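# Assemble a gripper: mesh jaws on pins, seat housing plate

## Task

Put both jaws flat on the two pins of the gripper base with their gear teeth engaged, so the two jaws open by the same amount; then lower (do not drop) the housing plate onto the jaw stubs until it sits completely down and level, without letting it fall onto the stubs or the base. Release everything and move the gripper away. The assembly must stay correct with nothing held by the robot.

## Robot and tools

Robot: one six-joint arm with a two-finger parallel gripper. Joint order in results: waist, shoulder, elbow, wrist pitch, wrist yaw, wrist roll (rad, rad/s), then the finger-pad gap (m, m/s). Ranges in rad: waist -3.054 to 3.054, shoulder 0.000 to 3.142, elbow 0.000 to 2.356, wrist pitch -1.571 to 1.571, wrist yaw -1.571 to 1.571, wrist roll -3.142 to 3.142. Load limits (N m): waist 17.4, shoulder 21.6, elbow 21.5, wrist pitch 5.67, wrist yaw 5.65, wrist roll 5.3; a carried part adds to them.

Frame: the scene frame has its origin on the tabletop under the arm base, +z up, +y to the left when facing +x. The base may be slightly tilted. The gripper's fingers point along its own +x and close along its own y. end_effector_position is the spot between the pads, roughly 3 to 4 cm short of the fingertips; at long reach the printed value can be off.

Row format (shared by both motion tools): 8 numbers [x, y, z, qw, qx, qy, qz, opening]. x, y, z are an absolute target position for the gripper point, in metres, scene frame. qw, qx, qy, qz are an absolute target orientation quaternion, w first, scene frame. opening is a scale from -1 to 1: +1 is fully open (0.088 m), the empty fingers touch near -0.80, values below that change nothing. Closing from fully open takes at least about 0.5 s. Repeat the wanted quaternion in every row; do not copy a reported one, as it may have drifted.

execute_actions(actions): a list of actions, each a table of 0 to 15 rows; each row lasts one 1/30 s step, and a short table repeats its final row to fill 15 steps (0.5 s per action). An empty list only returns state and images. A target more than 0.6 m away from the gripper's current position along any of its axes gets the action refused; a malformed action, or a first action failing that test against the latest state, rejects the whole call with no motion. Each step, the commanded pose is clamped to within 70 mm and 16 degrees of the measured pose; the arm then follows by damped inverse kinematics, putting position before orientation. After an action the arm stops at the last clamped pose, so far targets need further actions. Results list step positions; HELD marks steps partly held back.

move(target, speed, blocking): target is one 8-number row as above (absolute pose plus opening, opening applied at the start). The gripper travels a straight line for 0.5 to 10 s (longer paths stop short), turning the shorter way. speed is the path's top speed in m/s, 0.002 to 0.5, default 0.25; rotation is capped at twice that in rad/s. The path ignores obstacles; the real arm lags, can deviate and can exceed speed near full extension. Faster contact hits harder, and aiming deeper past a contact presses harder. The result adds a move: line: done (resting near target), off_target, moving, held (last step blocked by a check) or fault, plus limits (paced = pose clipped; held = some steps blocked, after which the arm may rush) and the distance left. blocking=false returns after 0.5 s while the arm continues; use wait(0) to follow it, and call wait or stop before sending other motion.

wait(seconds): 0 to 10; lets time pass holding the last command; ends early if a running move finishes. stop(): brakes a running move (needs room, more when fast); fingers continue. zoom_image(camera, region): camera is cam_high, cam_low or cam_wrist (each 504x504); region [x0, y0, x1, y1] pixels from the top-left, at most 504 by 504. show_instructions(): shows reference images. finished_scene(scene): ends the scene with that number, permanently; the task must already be met and stable.

Result lines: state (pose, velocities), Joint positions/velocities, Hand target (pose the controller now drives toward), grip_measured (finger opening on the command scale; may be offset up to about 1 mm, and while squeezing something hard reads up to about 3 mm, 0.061, narrower), joint torques (total drive output, with offsets and noise), external torque estimates (outside load plus friction and held weight; extra lines for earlier actions), 'pose unreachable' (clearance check altered or blocked the command; the base mount counts as arm), MOTOR HOT from 50 °C, OVER-TEMPERATURE FAULT at 95 °C (arm held until cool; power may cut after 30 to 60 s). Camera calibration gives K, distortion and world-to-camera transforms; fixed cameras may be off by a couple of degrees and millimetres.

Gripping: to hold a part command roughly 0.07 below grip_measured; a smaller margin grips more gently. Parts thinner than about 3 mm get weaker force. Pads push about 34 to 49 N each, briefly more at first contact.

Cautions: joint friction can leave the gripper short or slightly tilted, and tiny moves may not happen, so check the pose after moves and correct tilt. Contact torque reaching a load limit causes a TORQUE FAULT: 10 s stop and the rest of the call is skipped. Avoid drops, slams, hard pushes, and knocking anything off the table (that fails the task). Loose parts may occasionally get nudged. Lower the plate gently rather than releasing it from height, then open and retreat.

Each tool is called after "Request:" as name([rows], argument=value, ...), one row to a line, values as JSON.

Reference images:

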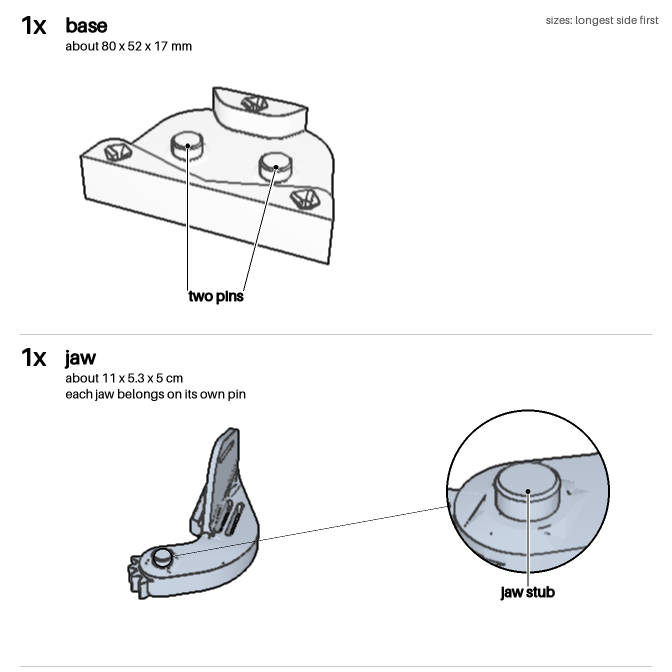

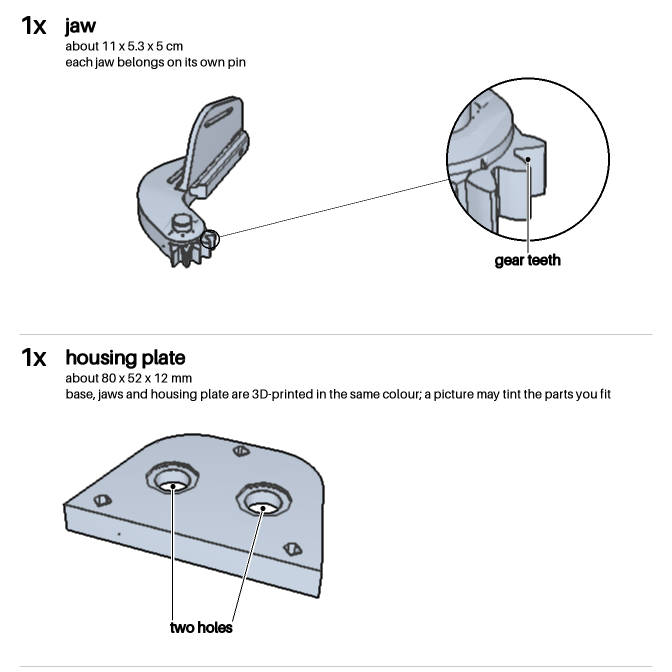

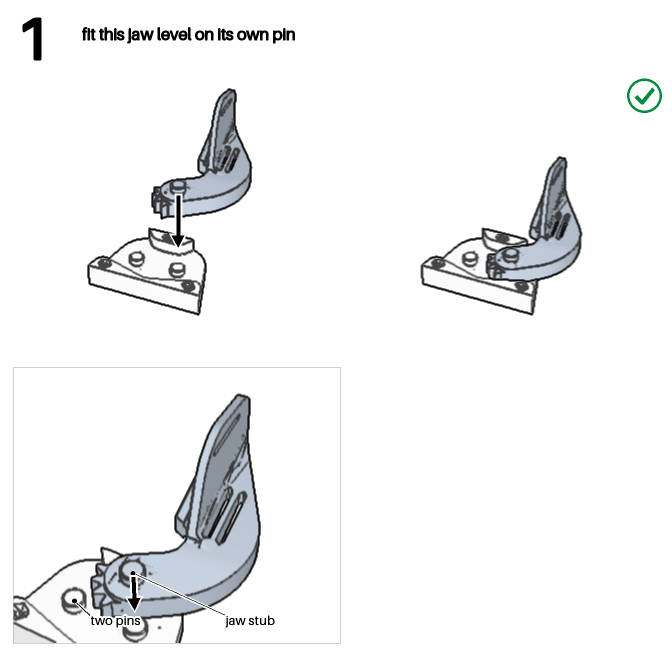

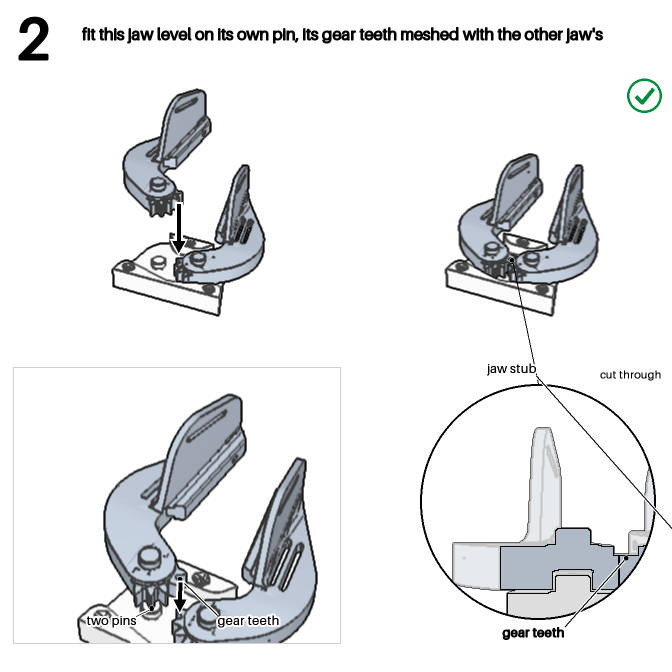

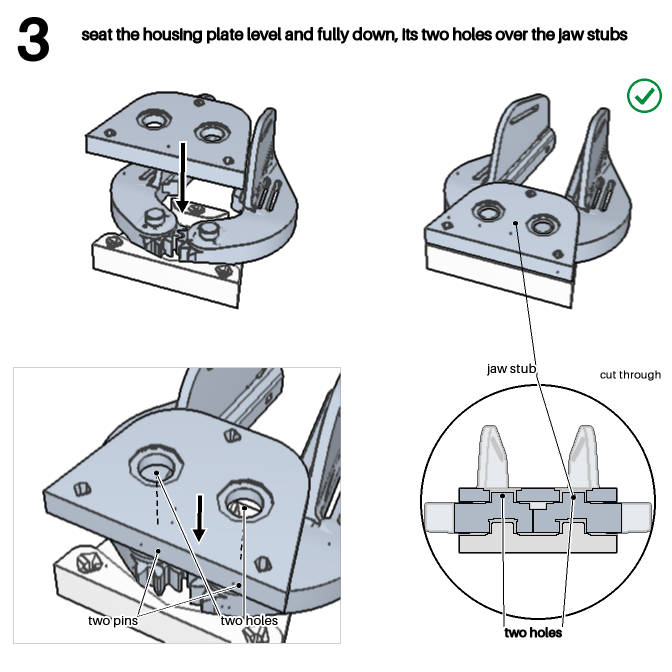

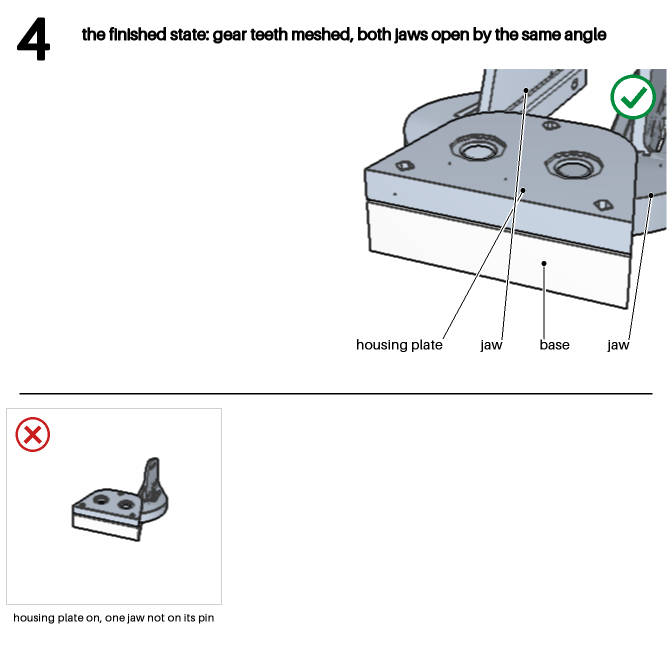

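## Session

Request:
execute_actions(actions=[])

Scene clock: 0.00 s.
end_effector_position=(+0.4690, +0.1810, +0.3488) grip_measured=+0.830 end_effector_quat_wxyz=(-0.598, +0.784, -0.012, -0.166) end_effector_velocity=(+0.000, -0.000, -0.002) end_effector_angular_velocity=(-0.011, +0.004, -0.004)
Joint positions: [ 0.122  1.582  1.338  0.     0.069 -1.638  0.08 ]
Joint velocities: [ 0.002  0.002  0.002 -0.007  0.007 -0.007 -0.   ]
Joint torques (N m, as the arm reports them, + toward a larger angle): no reading
External joint torques (N m, as the arm's controller estimates them; a push from outside toward a larger angle lowers the number): no reading
Heat: hottest wrist roll 26 °C (+0.0 °C/min).
Hand target: +0.469, +0.181, +0.349; -0.598, +0.784, -0.012, -0.166

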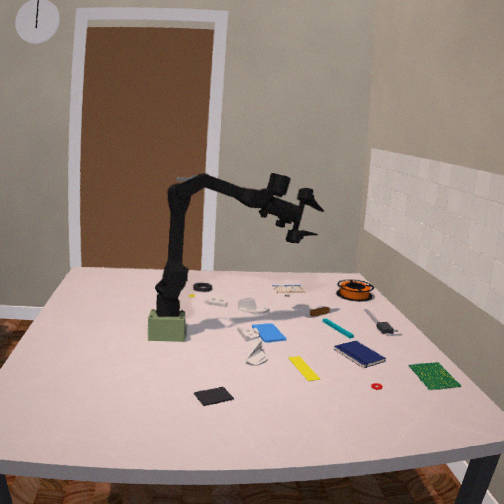

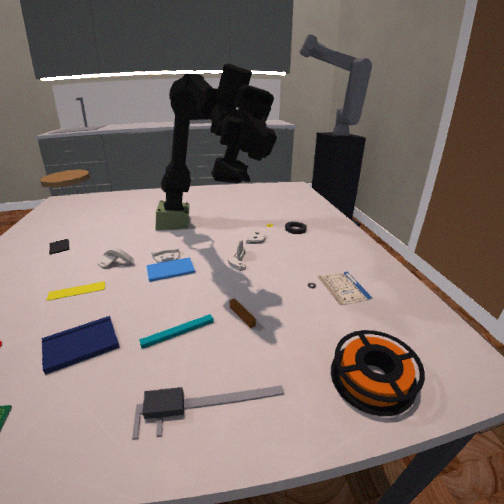

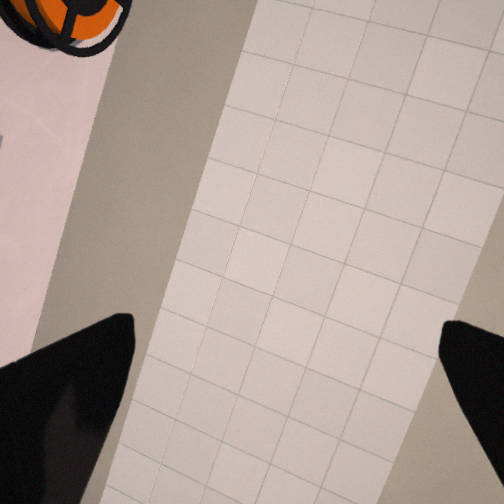

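Request:
zoom_image(camera="cam_low", region=[80, 210, 320, 300])

Request:
zoom_image(camera="cam_high", region=[180, 270, 340, 380])

Region (80, 210, 320, 300) of cam_low's 504x504 image, scaled by 2.100, with more detail than that image has; it fills the top 189 rows of this view, and the rest is white.

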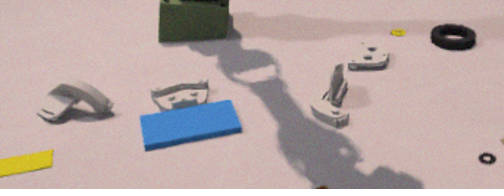

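Region (180, 270, 340, 380) of cam_high's 504x504 image, scaled by 3.150, with more detail than that image has; it fills the top 346 rows of this view, and the rest is white.

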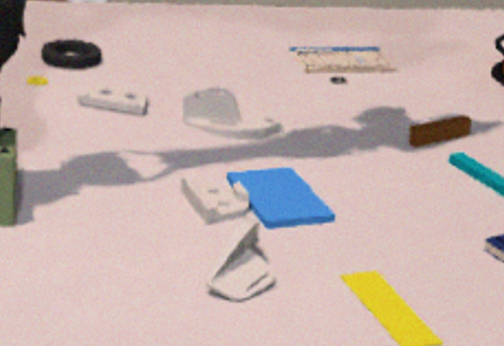

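Request:
move(target=[0.27, 0.0, 0.26, 0.7071, 0, 0.7071, 0, 1.0], speed=0.3)

Scene clock: 29.77 s.
end_effector_position=(+0.2715, +0.0020, +0.2610) grip_measured=+0.991 end_effector_quat_wxyz=(+0.713, -0.007, +0.701, +0.002) end_effector_velocity=(-0.004, +0.002, +0.000) end_effector_angular_velocity=(+0.026, +0.016, -0.003)
Joint positions: [-0.369  1.592  1.543 -1.53  -0.151 -0.203  0.088]
Joint velocities: [-0.007  0.002  0.002 -0.022 -0.022 -0.007 -0.   ]
Joint torques (N m, as the arm reports them, + toward a larger angle): [-1.15 -4.23  4.26  0.15 -0.13  0.09]
External joint torques (N m, as the arm's controller estimates them; a push from outside toward a larger angle lowers the number): [-0.23  1.04 -1.05 -0.2  -0.11  0.09]
Heat: hottest elbow 28 °C (+4.0 °C/min).
Hand target: +0.270, +0.001, +0.257; +0.707, -0.001, +0.707, +0.002
Off the commanded pose: 0.003 m, 1 deg.
move: done
camera_calibration (this result's frames):
cam_wrist: T_world_to_cam=[[0.0300012, -0.99937, 0.0189481, 0.00194388], [-0.952015, -0.0227929, 0.305203, 0.206298], [-0.304579, -0.0271953, -0.952099, 0.412533], [0, 0, 0, 1]] pos_world=[0.32199, 0.0178638, 0.329773]

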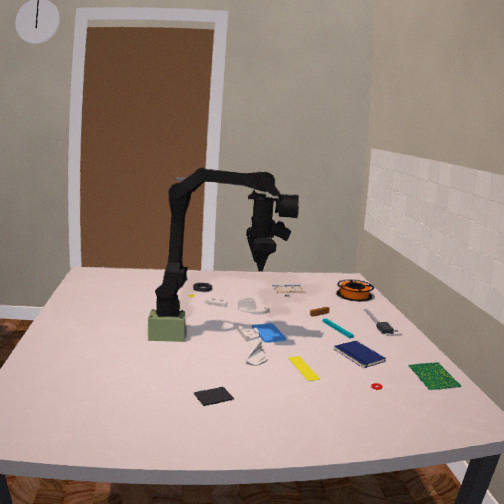

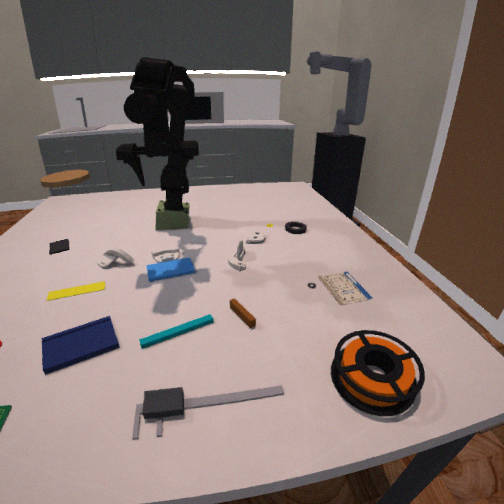

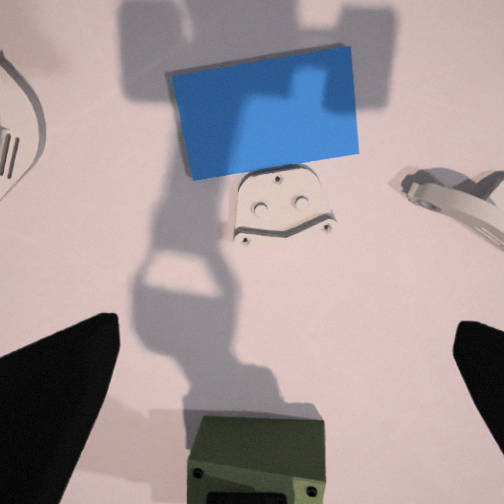

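Request:
zoom_image(camera="cam_wrist", region=[160, 30, 400, 270])

Region (160, 30, 400, 270) of cam_wrist's 504x504 image, scaled by 2.100, with more detail than that image has.

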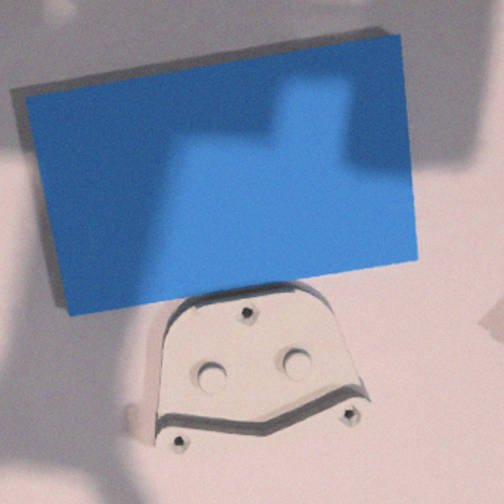

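Request:
move(target=[0.26, -0.15, 0.24, 0.7071, 0, 0.7071, 0, 1.0], speed=0.3)

Scene clock: 59.70 s.
end_effector_position=(+0.2575, -0.1473, +0.2396) grip_measured=+0.991 end_effector_quat_wxyz=(+0.706, -0.001, +0.708, -0.001) end_effector_velocity=(-0.001, -0.000, -0.001) end_effector_angular_velocity=(+0.025, -0.006, -0.006)
Joint positions: [-0.831  1.792  1.589 -1.462 -0.122 -0.659  0.088]
Joint velocities: [-0.012  0.007  0.002 -0.007 -0.022 -0.007 -0.   ]
Joint torques (N m, as the arm reports them, + toward a larger angle): [-1.18 -5.16  6.86  0.26  0.05 -0.09]
External joint torques (N m, as the arm's controller estimates them; a push from outside toward a larger angle lowers the number): [-0.2   1.12  1.5  -0.04  0.09 -0.09]
Heat: hottest elbow 28 °C (+2.0 °C/min).
Hand target: +0.259, -0.150, +0.240; +0.706, -0.002, +0.708, -0.002
Off the commanded pose: 0.004 m, 0 deg.
move: done
camera_calibration (this result's frames):
cam_wrist: T_world_to_cam=[[0.0174218, -0.999751, 0.0139355, -0.142096], [-0.945734, -0.0119542, 0.324721, 0.19142], [-0.324473, -0.0188365, -0.945707, 0.388631], [0, 0, 0, 1]] pos_world=[0.309609, -0.132452, 0.307354]

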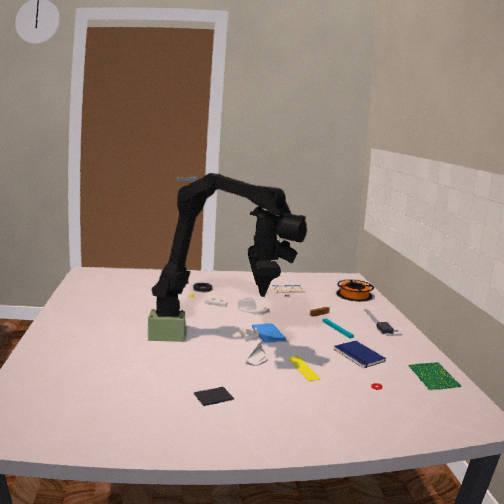

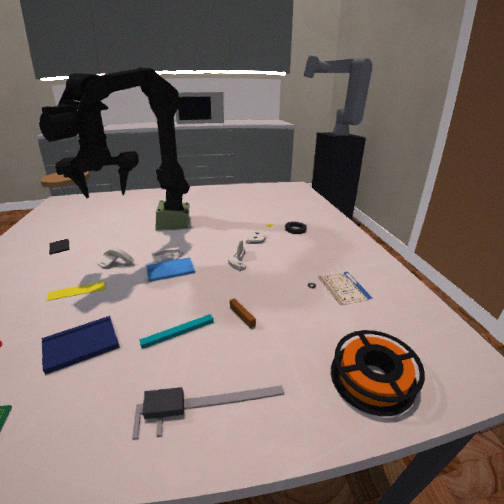

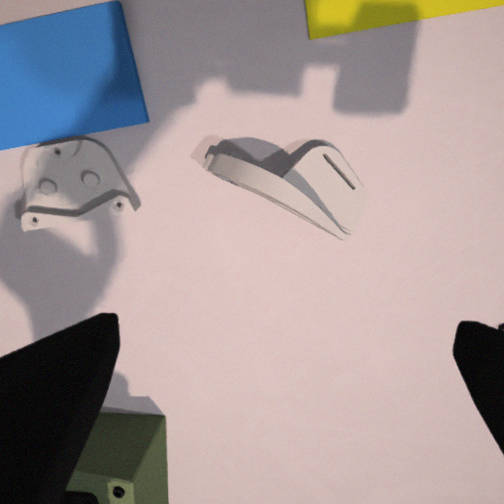

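Request:
zoom_image(camera="cam_wrist", region=[180, 90, 380, 290])

Request:
zoom_image(camera="cam_low", region=[85, 235, 205, 285])

Request:
zoom_image(camera="cam_high", region=[225, 320, 295, 375])

Region (180, 90, 380, 290) of cam_wrist's 504x504 image, scaled by 2.520, with more detail than that image has.

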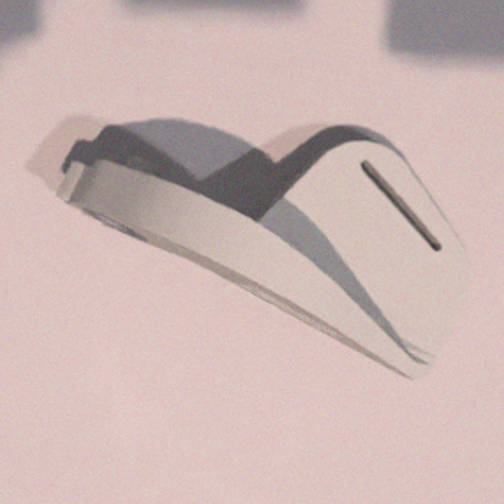

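Region (85, 235, 205, 285) of cam_low's 504x504 image, scaled by 4.200, with more detail than that image has; it fills the top 210 rows of this view, and the rest is white.

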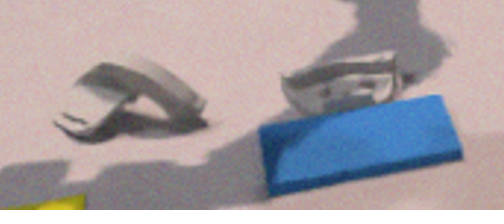

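Region (225, 320, 295, 375) of cam_high's 504x504 image, scaled by 7.200, with more detail than that image has; it fills the top 396 rows of this view, and the rest is white.

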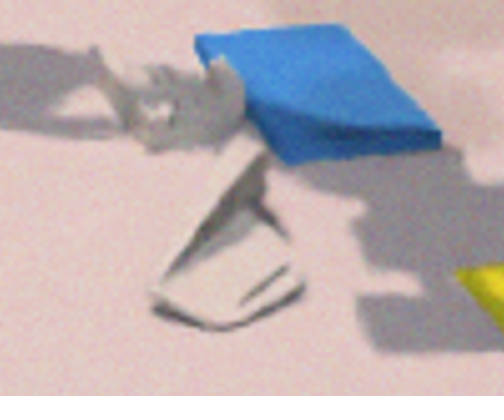

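Request:
move(target=[0.24, 0.2, 0.26, 0.7071, 0, 0.7071, 0, 1.0], speed=0.3)

Scene clock: 90.90 s.
end_effector_position=(+0.2397, +0.1995, +0.2596) grip_measured=+0.991 end_effector_quat_wxyz=(+0.706, +0.006, +0.708, +0.006) end_effector_velocity=(-0.004, +0.001, -0.001) end_effector_angular_velocity=(-0.005, +0.023, +0.012)
Joint positions: [ 0.352  1.61   1.678 -1.549 -0.15   0.536  0.088]
Joint velocities: [ 0.007  0.007  0.007 -0.022 -0.007 -0.007 -0.   ]
Joint torques (N m, as the arm reports them, + toward a larger angle): [-0.69 -5.03  6.84  0.11  0.14  0.15]
External joint torques (N m, as the arm's controller estimates them; a push from outside toward a larger angle lowers the number): [ 0.11  1.09  1.6  -0.2   0.14  0.15]
Heat: hottest elbow 30 °C (+2.0 °C/min).
Hand target: +0.242, +0.201, +0.260; +0.707, +0.005, +0.707, +0.005
Off the commanded pose: 0.001 m, 1 deg.
move: done
camera_calibration (this result's frames):
cam_wrist: T_world_to_cam=[[0.0177628, -0.999828, -0.00526655, 0.209566], [-0.946161, -0.0185116, 0.323166, 0.174037], [-0.323209, -0.000757336, -0.946327, 0.404561], [0, 0, 0, 1]] pos_world=[0.291702, 0.213058, 0.327708]

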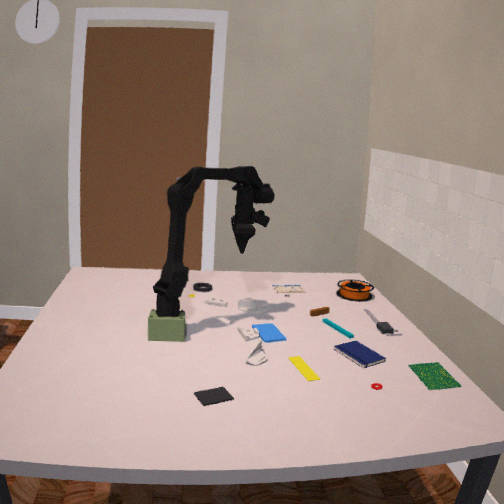

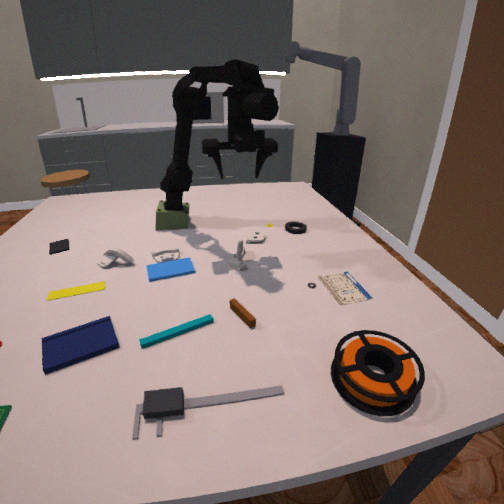

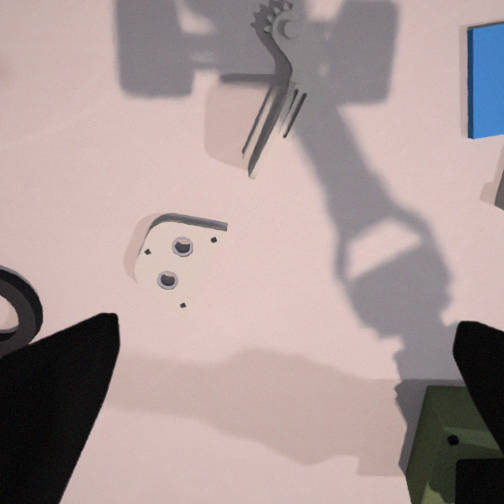

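Request:
move(target=[0.31, 0.22, 0.22, 0.7071, 0, 0.7071, 0, 1.0], speed=0.3)

Scene clock: 94.73 s.
end_effector_position=(+0.3067, +0.2197, +0.2212) grip_measured=+0.991 end_effector_quat_wxyz=(+0.706, +0.001, +0.708, +0.001) end_effector_velocity=(+0.002, +0.001, -0.005) end_effector_angular_velocity=(+0.003, +0.010, +0.004)
Joint positions: [ 0.325  1.869  1.843 -1.468 -0.139  0.507  0.088]
Joint velocities: [-0.002  0.012 -0.002  0.007 -0.007 -0.007  0.   ]
Joint torques (N m, as the arm reports them, + toward a larger angle): [-1.59 -6.55  6.78  0.23  0.16 -0.12]
External joint torques (N m, as the arm's controller estimates them; a push from outside toward a larger angle lowers the number): [-0.48  1.49  1.4  -0.08  0.14 -0.12]
Heat: hottest elbow 30 °C (+2.0 °C/min).
Hand target: +0.310, +0.220, +0.221; +0.707, +0.000, +0.707, -0.000
Off the commanded pose: 0.004 m, 0 deg.
move: done
camera_calibration (this result's frames):
cam_wrist: T_world_to_cam=[[0.0179635, -0.999788, 0.0100188, 0.22496], [-0.945965, -0.0137499, 0.323977, 0.248887], [-0.32377, -0.0152972, -0.946012, 0.393161], [0, 0, 0, 1]] pos_world=[0.358691, 0.234348, 0.289047]

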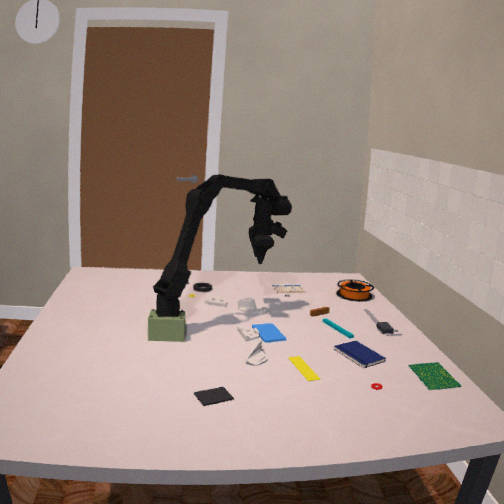

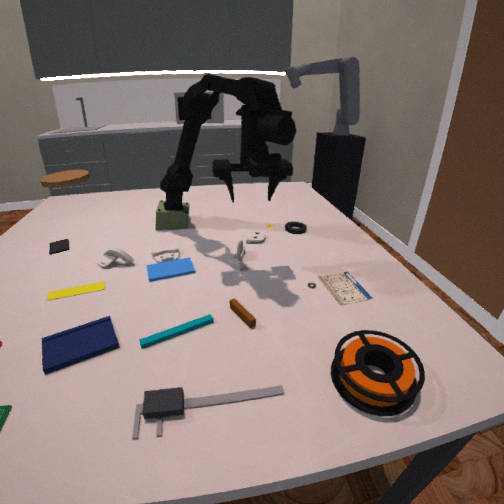

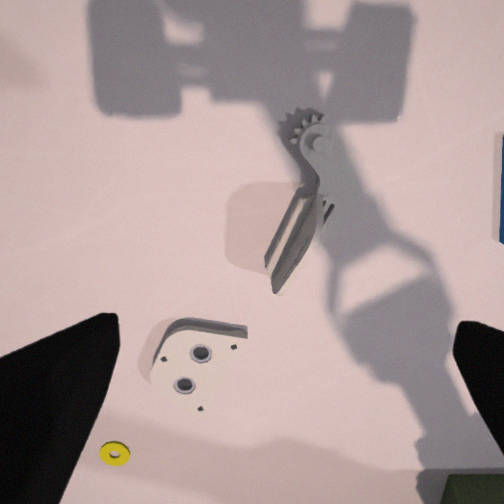

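Request:
zoom_image(camera="cam_wrist", region=[200, 95, 410, 305])

Region (200, 95, 410, 305) of cam_wrist's 504x504 image, scaled by 2.400, with more detail than that image has.

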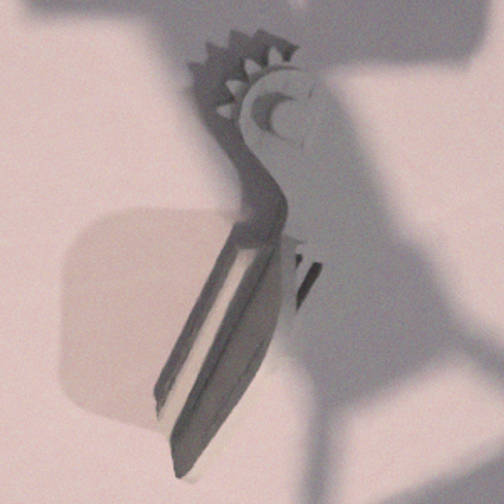

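Request:
move(target=[0.2835, 0.2029, 0.13, 0.6930, 0.1404, 0.6930, -0.1404, 0.0], speed=0.2)

Scene clock: 177.30 s.
end_effector_position=(+0.2857, +0.2036, +0.1269) grip_measured=+0.003 end_effector_quat_wxyz=(+0.689, +0.139, +0.697, -0.142) end_effector_velocity=(-0.004, +0.000, -0.003) end_effector_angular_velocity=(+0.015, +0.017, -0.011)
Joint positions: [ 0.352  1.798  1.371 -1.072 -0.137  0.933  0.039]
Joint velocities: [-0.002 -0.002 -0.017  0.007 -0.022  0.007 -0.   ]
Joint torques (N m, as the arm reports them, + toward a larger angle): [-0.82 -8.85  4.5   0.32  0.19  0.14]
External joint torques (N m, as the arm's controller estimates them; a push from outside toward a larger angle lowers the number): [ 0.23 -1.45 -0.71  0.03  0.16  0.14]
Heat: hottest elbow 32 °C (+1.0 °C/min).
Hand target: +0.284, +0.204, +0.130; +0.693, +0.140, +0.693, -0.140
Off the commanded pose: 0.004 m, 1 deg.
move: done
camera_calibration (this result's frames):
cam_wrist: T_world_to_cam=[[-0.373064, -0.927628, 0.0181402, 0.306223], [-0.873523, 0.35776, 0.330099, 0.162299], [-0.312699, 0.107302, -0.943772, 0.268465], [0, 0, 0, 1]] pos_world=[0.339962, 0.19719, 0.19424]

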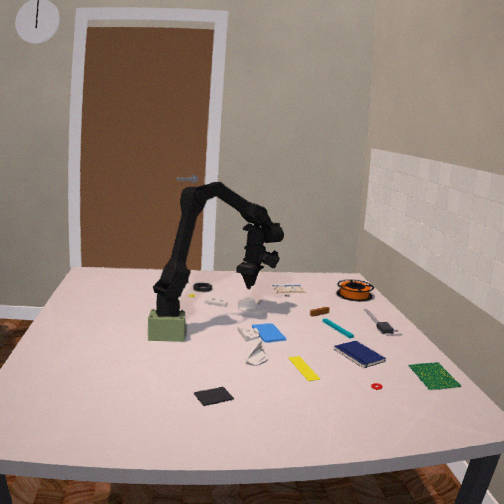

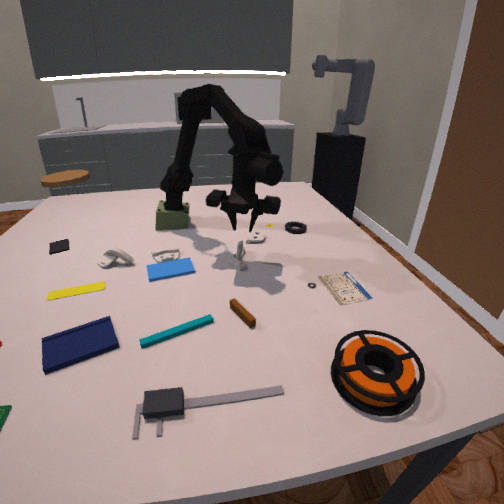

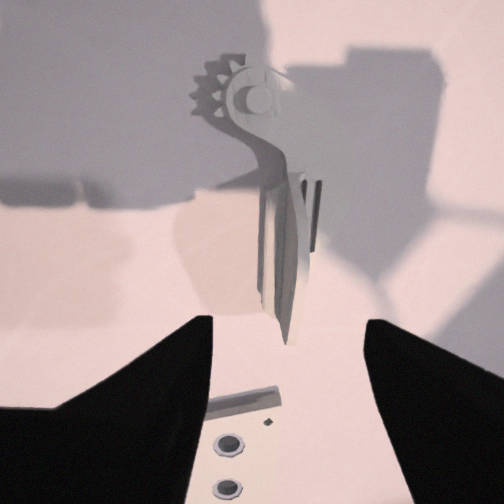

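Request:
move(target=[0.290, 0.2015, 0.085, 0.6930, 0.1404, 0.6930, -0.1404, 0.0], speed=0.1)

Scene clock: 203.83 s.
end_effector_position=(+0.2924, +0.2034, +0.0906) grip_measured=+0.003 end_effector_quat_wxyz=(+0.697, +0.144, +0.690, -0.135) end_effector_velocity=(-0.001, +0.001, -0.001) end_effector_angular_velocity=(+0.007, +0.002, +0.010)
Joint positions: [ 0.356  1.843  1.279 -0.908 -0.136  0.939  0.039]
Joint velocities: [ 0.002 -0.002 -0.007  0.007 -0.007 -0.007 -0.   ]
Joint torques (N m, as the arm reports them, + toward a larger angle): [-1.   -6.06  3.84  0.38  0.19  0.06]
External joint torques (N m, as the arm's controller estimates them; a push from outside toward a larger angle lowers the number): [ 0.07  1.5  -1.22  0.05  0.15  0.06]
Heat: hottest shoulder 34 °C (+3.0 °C/min).
Hand target: +0.290, +0.202, +0.085; +0.693, +0.140, +0.693, -0.140
Off the commanded pose: 0.006 m, 1 deg.
move: done
camera_calibration (this result's frames):
cam_wrist: T_world_to_cam=[[-0.371023, -0.928621, -0.0022539, 0.310603], [-0.881778, 0.351544, 0.314459, 0.18522], [-0.291221, 0.118659, -0.949269, 0.228218], [0, 0, 0, 1]] pos_world=[0.345026, 0.196239, 0.159096]

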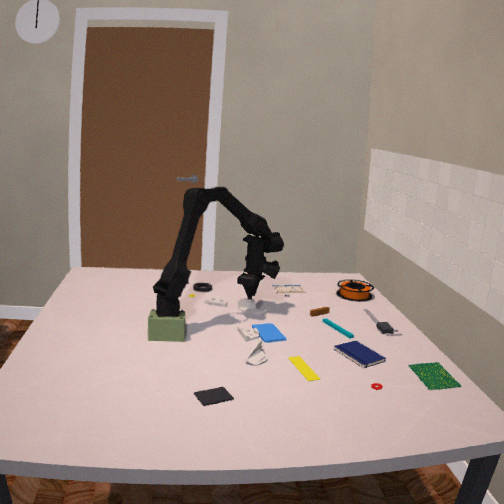

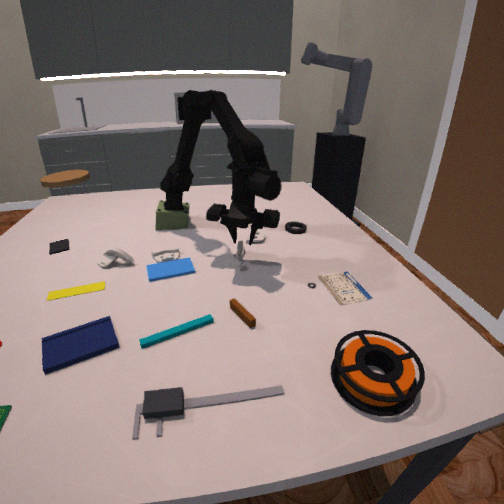

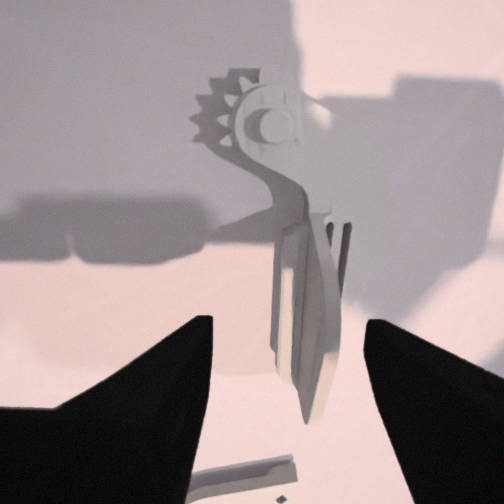

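Request:
move(target=[0.2985, 0.1885, 0.088, 0.6930, 0.1404, 0.6930, -0.1404, 0.0], speed=0.05)

Scene clock: 217.83 s.
end_effector_position=(+0.2989, +0.1906, +0.0912) grip_measured=+0.003 end_effector_quat_wxyz=(+0.697, +0.143, +0.690, -0.137) end_effector_velocity=(-0.005, -0.002, +0.000) end_effector_angular_velocity=(-0.004, +0.022, +0.017)
Joint positions: [ 0.315  1.846  1.278 -0.913 -0.136  0.897  0.039]
Joint velocities: [-0.002 -0.002 -0.002 -0.022 -0.007 -0.022  0.   ]
Joint torques (N m, as the arm reports them, + toward a larger angle): [-1.4  -6.1   5.    0.18  0.06 -0.1 ]
External joint torques (N m, as the arm's controller estimates them; a push from outside toward a larger angle lowers the number): [-0.31  1.37  0.01 -0.12  0.02 -0.1 ]
Heat: hottest shoulder 33 °C (+1.0 °C/min).
Hand target: +0.299, +0.188, +0.088; +0.693, +0.140, +0.693, -0.141
Off the commanded pose: 0.004 m, 1 deg.
move: done
camera_calibration (this result's frames):
cam_wrist: T_world_to_cam=[[-0.371301, -0.928509, 0.00262394, 0.300739], [-0.881408, 0.353352, 0.313469, 0.194885], [-0.291986, 0.114079, -0.949595, 0.233406], [0, 0, 0, 1]] pos_world=[0.35159, 0.183749, 0.159762]

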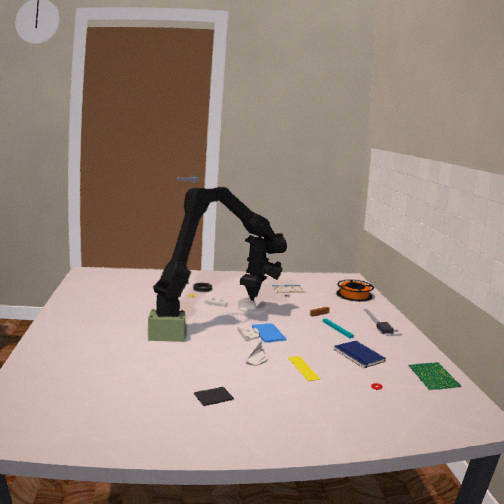

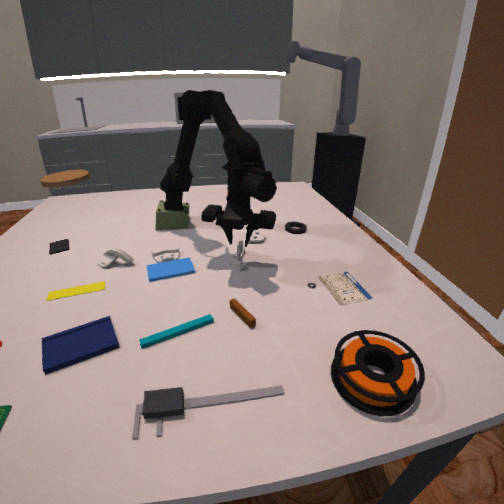

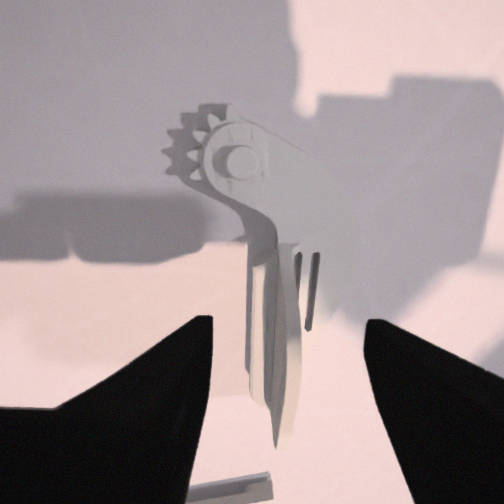

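Request:
move(target=[0.2985, 0.189, 0.062, 0.6930, 0.1404, 0.6930, -0.1404, -0.25], speed=0.05)

Request:
zoom_image(camera="cam_high", region=[200, 250, 300, 330])

Request:
zoom_image(camera="cam_low", region=[190, 200, 290, 280])

Scene clock: 224.57 s.
end_effector_position=(+0.3012, +0.1905, +0.0673) grip_measured=-0.247 end_effector_quat_wxyz=(+0.697, +0.143, +0.689, -0.136) end_effector_velocity=(+0.000, +0.000, -0.001) end_effector_angular_velocity=(+0.007, +0.001, +0.005)
Joint positions: [ 0.321  1.89   1.235 -0.823 -0.136  0.903  0.027]
Joint velocities: [-0.002  0.002 -0.002  0.007 -0.007 -0.007 -0.   ]
Joint torques (N m, as the arm reports them, + toward a larger angle): [-1.11 -6.4   4.    0.37  0.07  0.11]
External joint torques (N m, as the arm's controller estimates them; a push from outside toward a larger angle lowers the number): [ 0.02  1.26 -0.87  0.04  0.03  0.11]
Heat: hottest shoulder 33 °C (+1.0 °C/min).
Hand target: +0.299, +0.189, +0.062; +0.693, +0.140, +0.693, -0.140
Off the commanded pose: 0.006 m, 1 deg.
move: done
camera_calibration (this result's frames):
cam_wrist: T_world_to_cam=[[-0.370937, -0.928658, 0.000263955, 0.301646], [-0.88219, 0.352464, 0.312266, 0.205026], [-0.290081, 0.115598, -0.949995, 0.210504], [0, 0, 0, 1]] pos_world=[0.353826, 0.183527, 0.135875]

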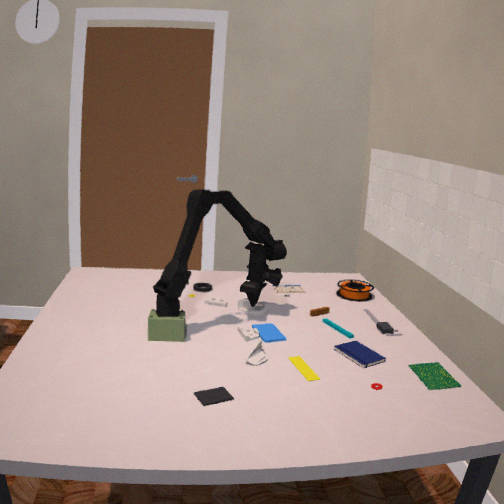

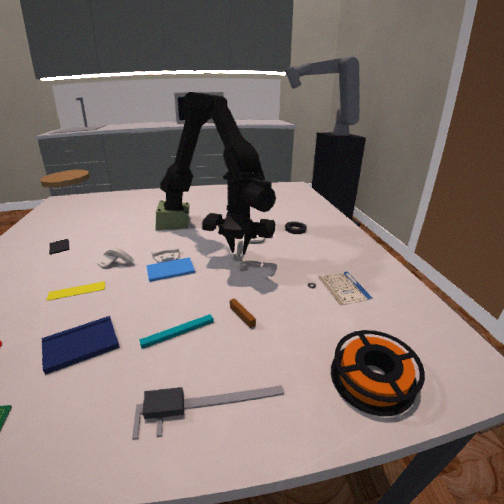

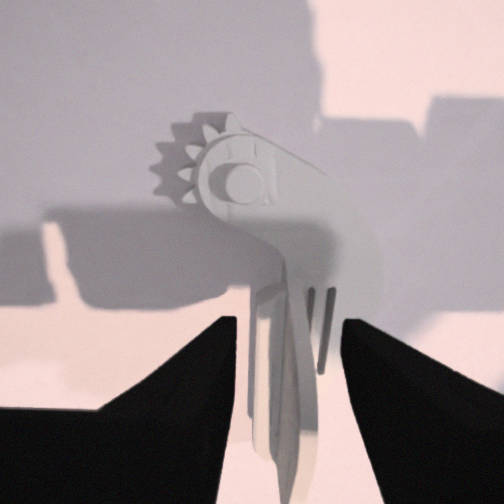

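Region (200, 250, 300, 330) of cam_high's 504x504 image, scaled by 5.040, with more detail than that image has; it fills the top 403 rows of this view, and the rest is white.

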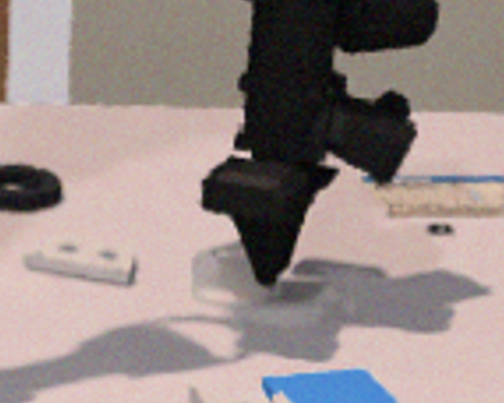

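Region (190, 200, 290, 280) of cam_low's 504x504 image, scaled by 5.040, with more detail than that image has; it fills the top 403 rows of this view, and the rest is white.

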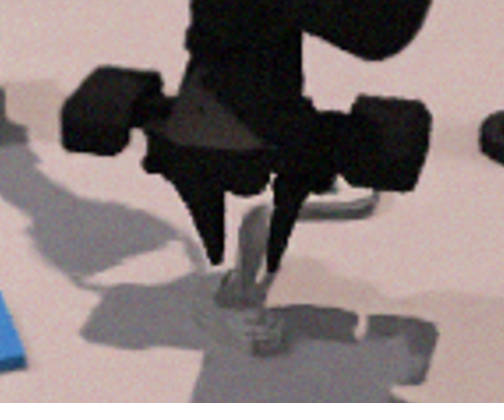

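Request:
move(target=[0.2985, 0.189, 0.062, 0.6930, 0.1404, 0.6930, -0.1404, -0.85], speed=0.05)

Scene clock: 229.97 s.
end_effector_position=(+0.3015, +0.1906, +0.0670) grip_measured=-0.774 end_effector_quat_wxyz=(+0.697, +0.143, +0.689, -0.136) end_effector_velocity=(-0.002, -0.001, +0.000) end_effector_angular_velocity=(+0.003, +0.009, +0.004)
Joint positions: [ 0.321  1.891  1.235 -0.821 -0.136  0.903  0.001]
Joint velocities: [-0.002 -0.002 -0.002 -0.007 -0.007 -0.007 -0.   ]
Joint torques (N m, as the arm reports them, + toward a larger angle): [-0.91 -6.28  3.82  0.4   0.02  0.09]
External joint torques (N m, as the arm's controller estimates them; a push from outside toward a larger angle lowers the number): [ 0.17  1.32 -1.    0.08 -0.01  0.09]
Heat: hottest shoulder 33 °C (+1.0 °C/min).
Hand target: +0.299, +0.189, +0.062; +0.693, +0.141, +0.693, -0.140
Off the commanded pose: 0.006 m, 1 deg.
move: done
camera_calibration (this result's frames):
cam_wrist: T_world_to_cam=[[-0.371195, -0.928555, -0.000324128, 0.301923], [-0.882297, 0.352594, 0.311815, 0.20532], [-0.289423, 0.11603, -0.950143, 0.210062], [0, 0, 0, 1]] pos_world=[0.354023, 0.183584, 0.135665]

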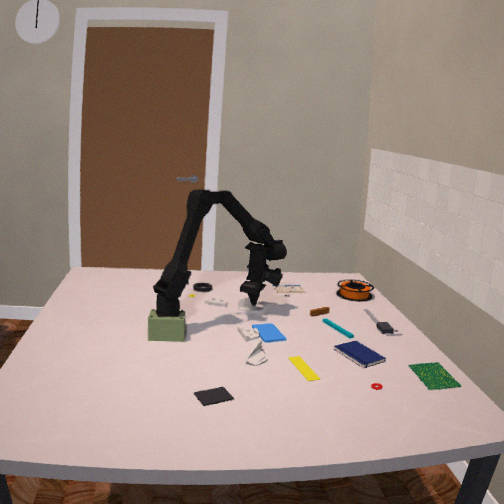

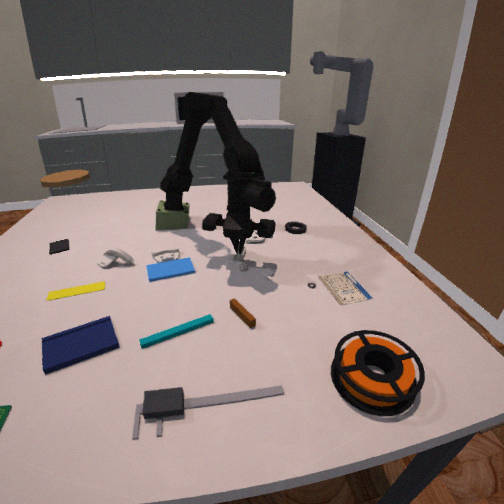

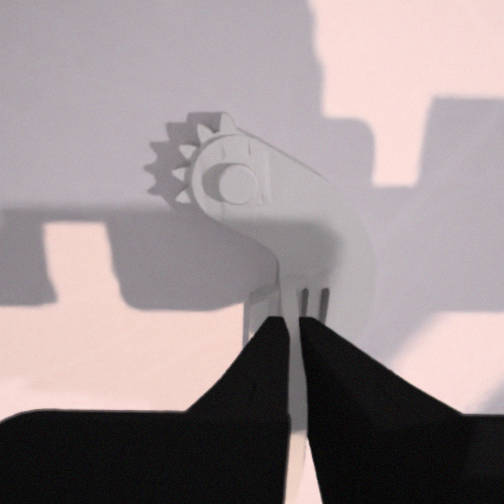

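Request:
zoom_image(camera="cam_wrist", region=[140, 100, 380, 340])

Region (140, 100, 380, 340) of cam_wrist's 504x504 image, scaled by 2.100, with more detail than that image has.

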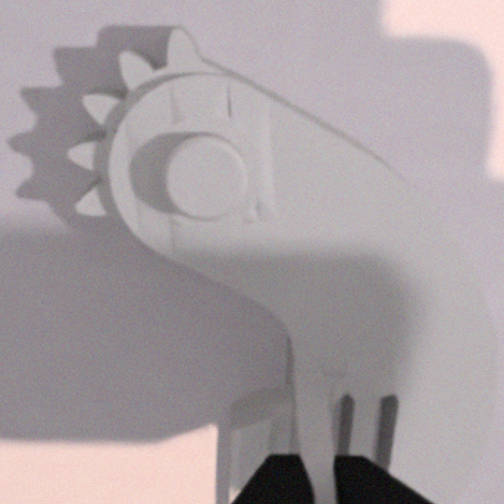

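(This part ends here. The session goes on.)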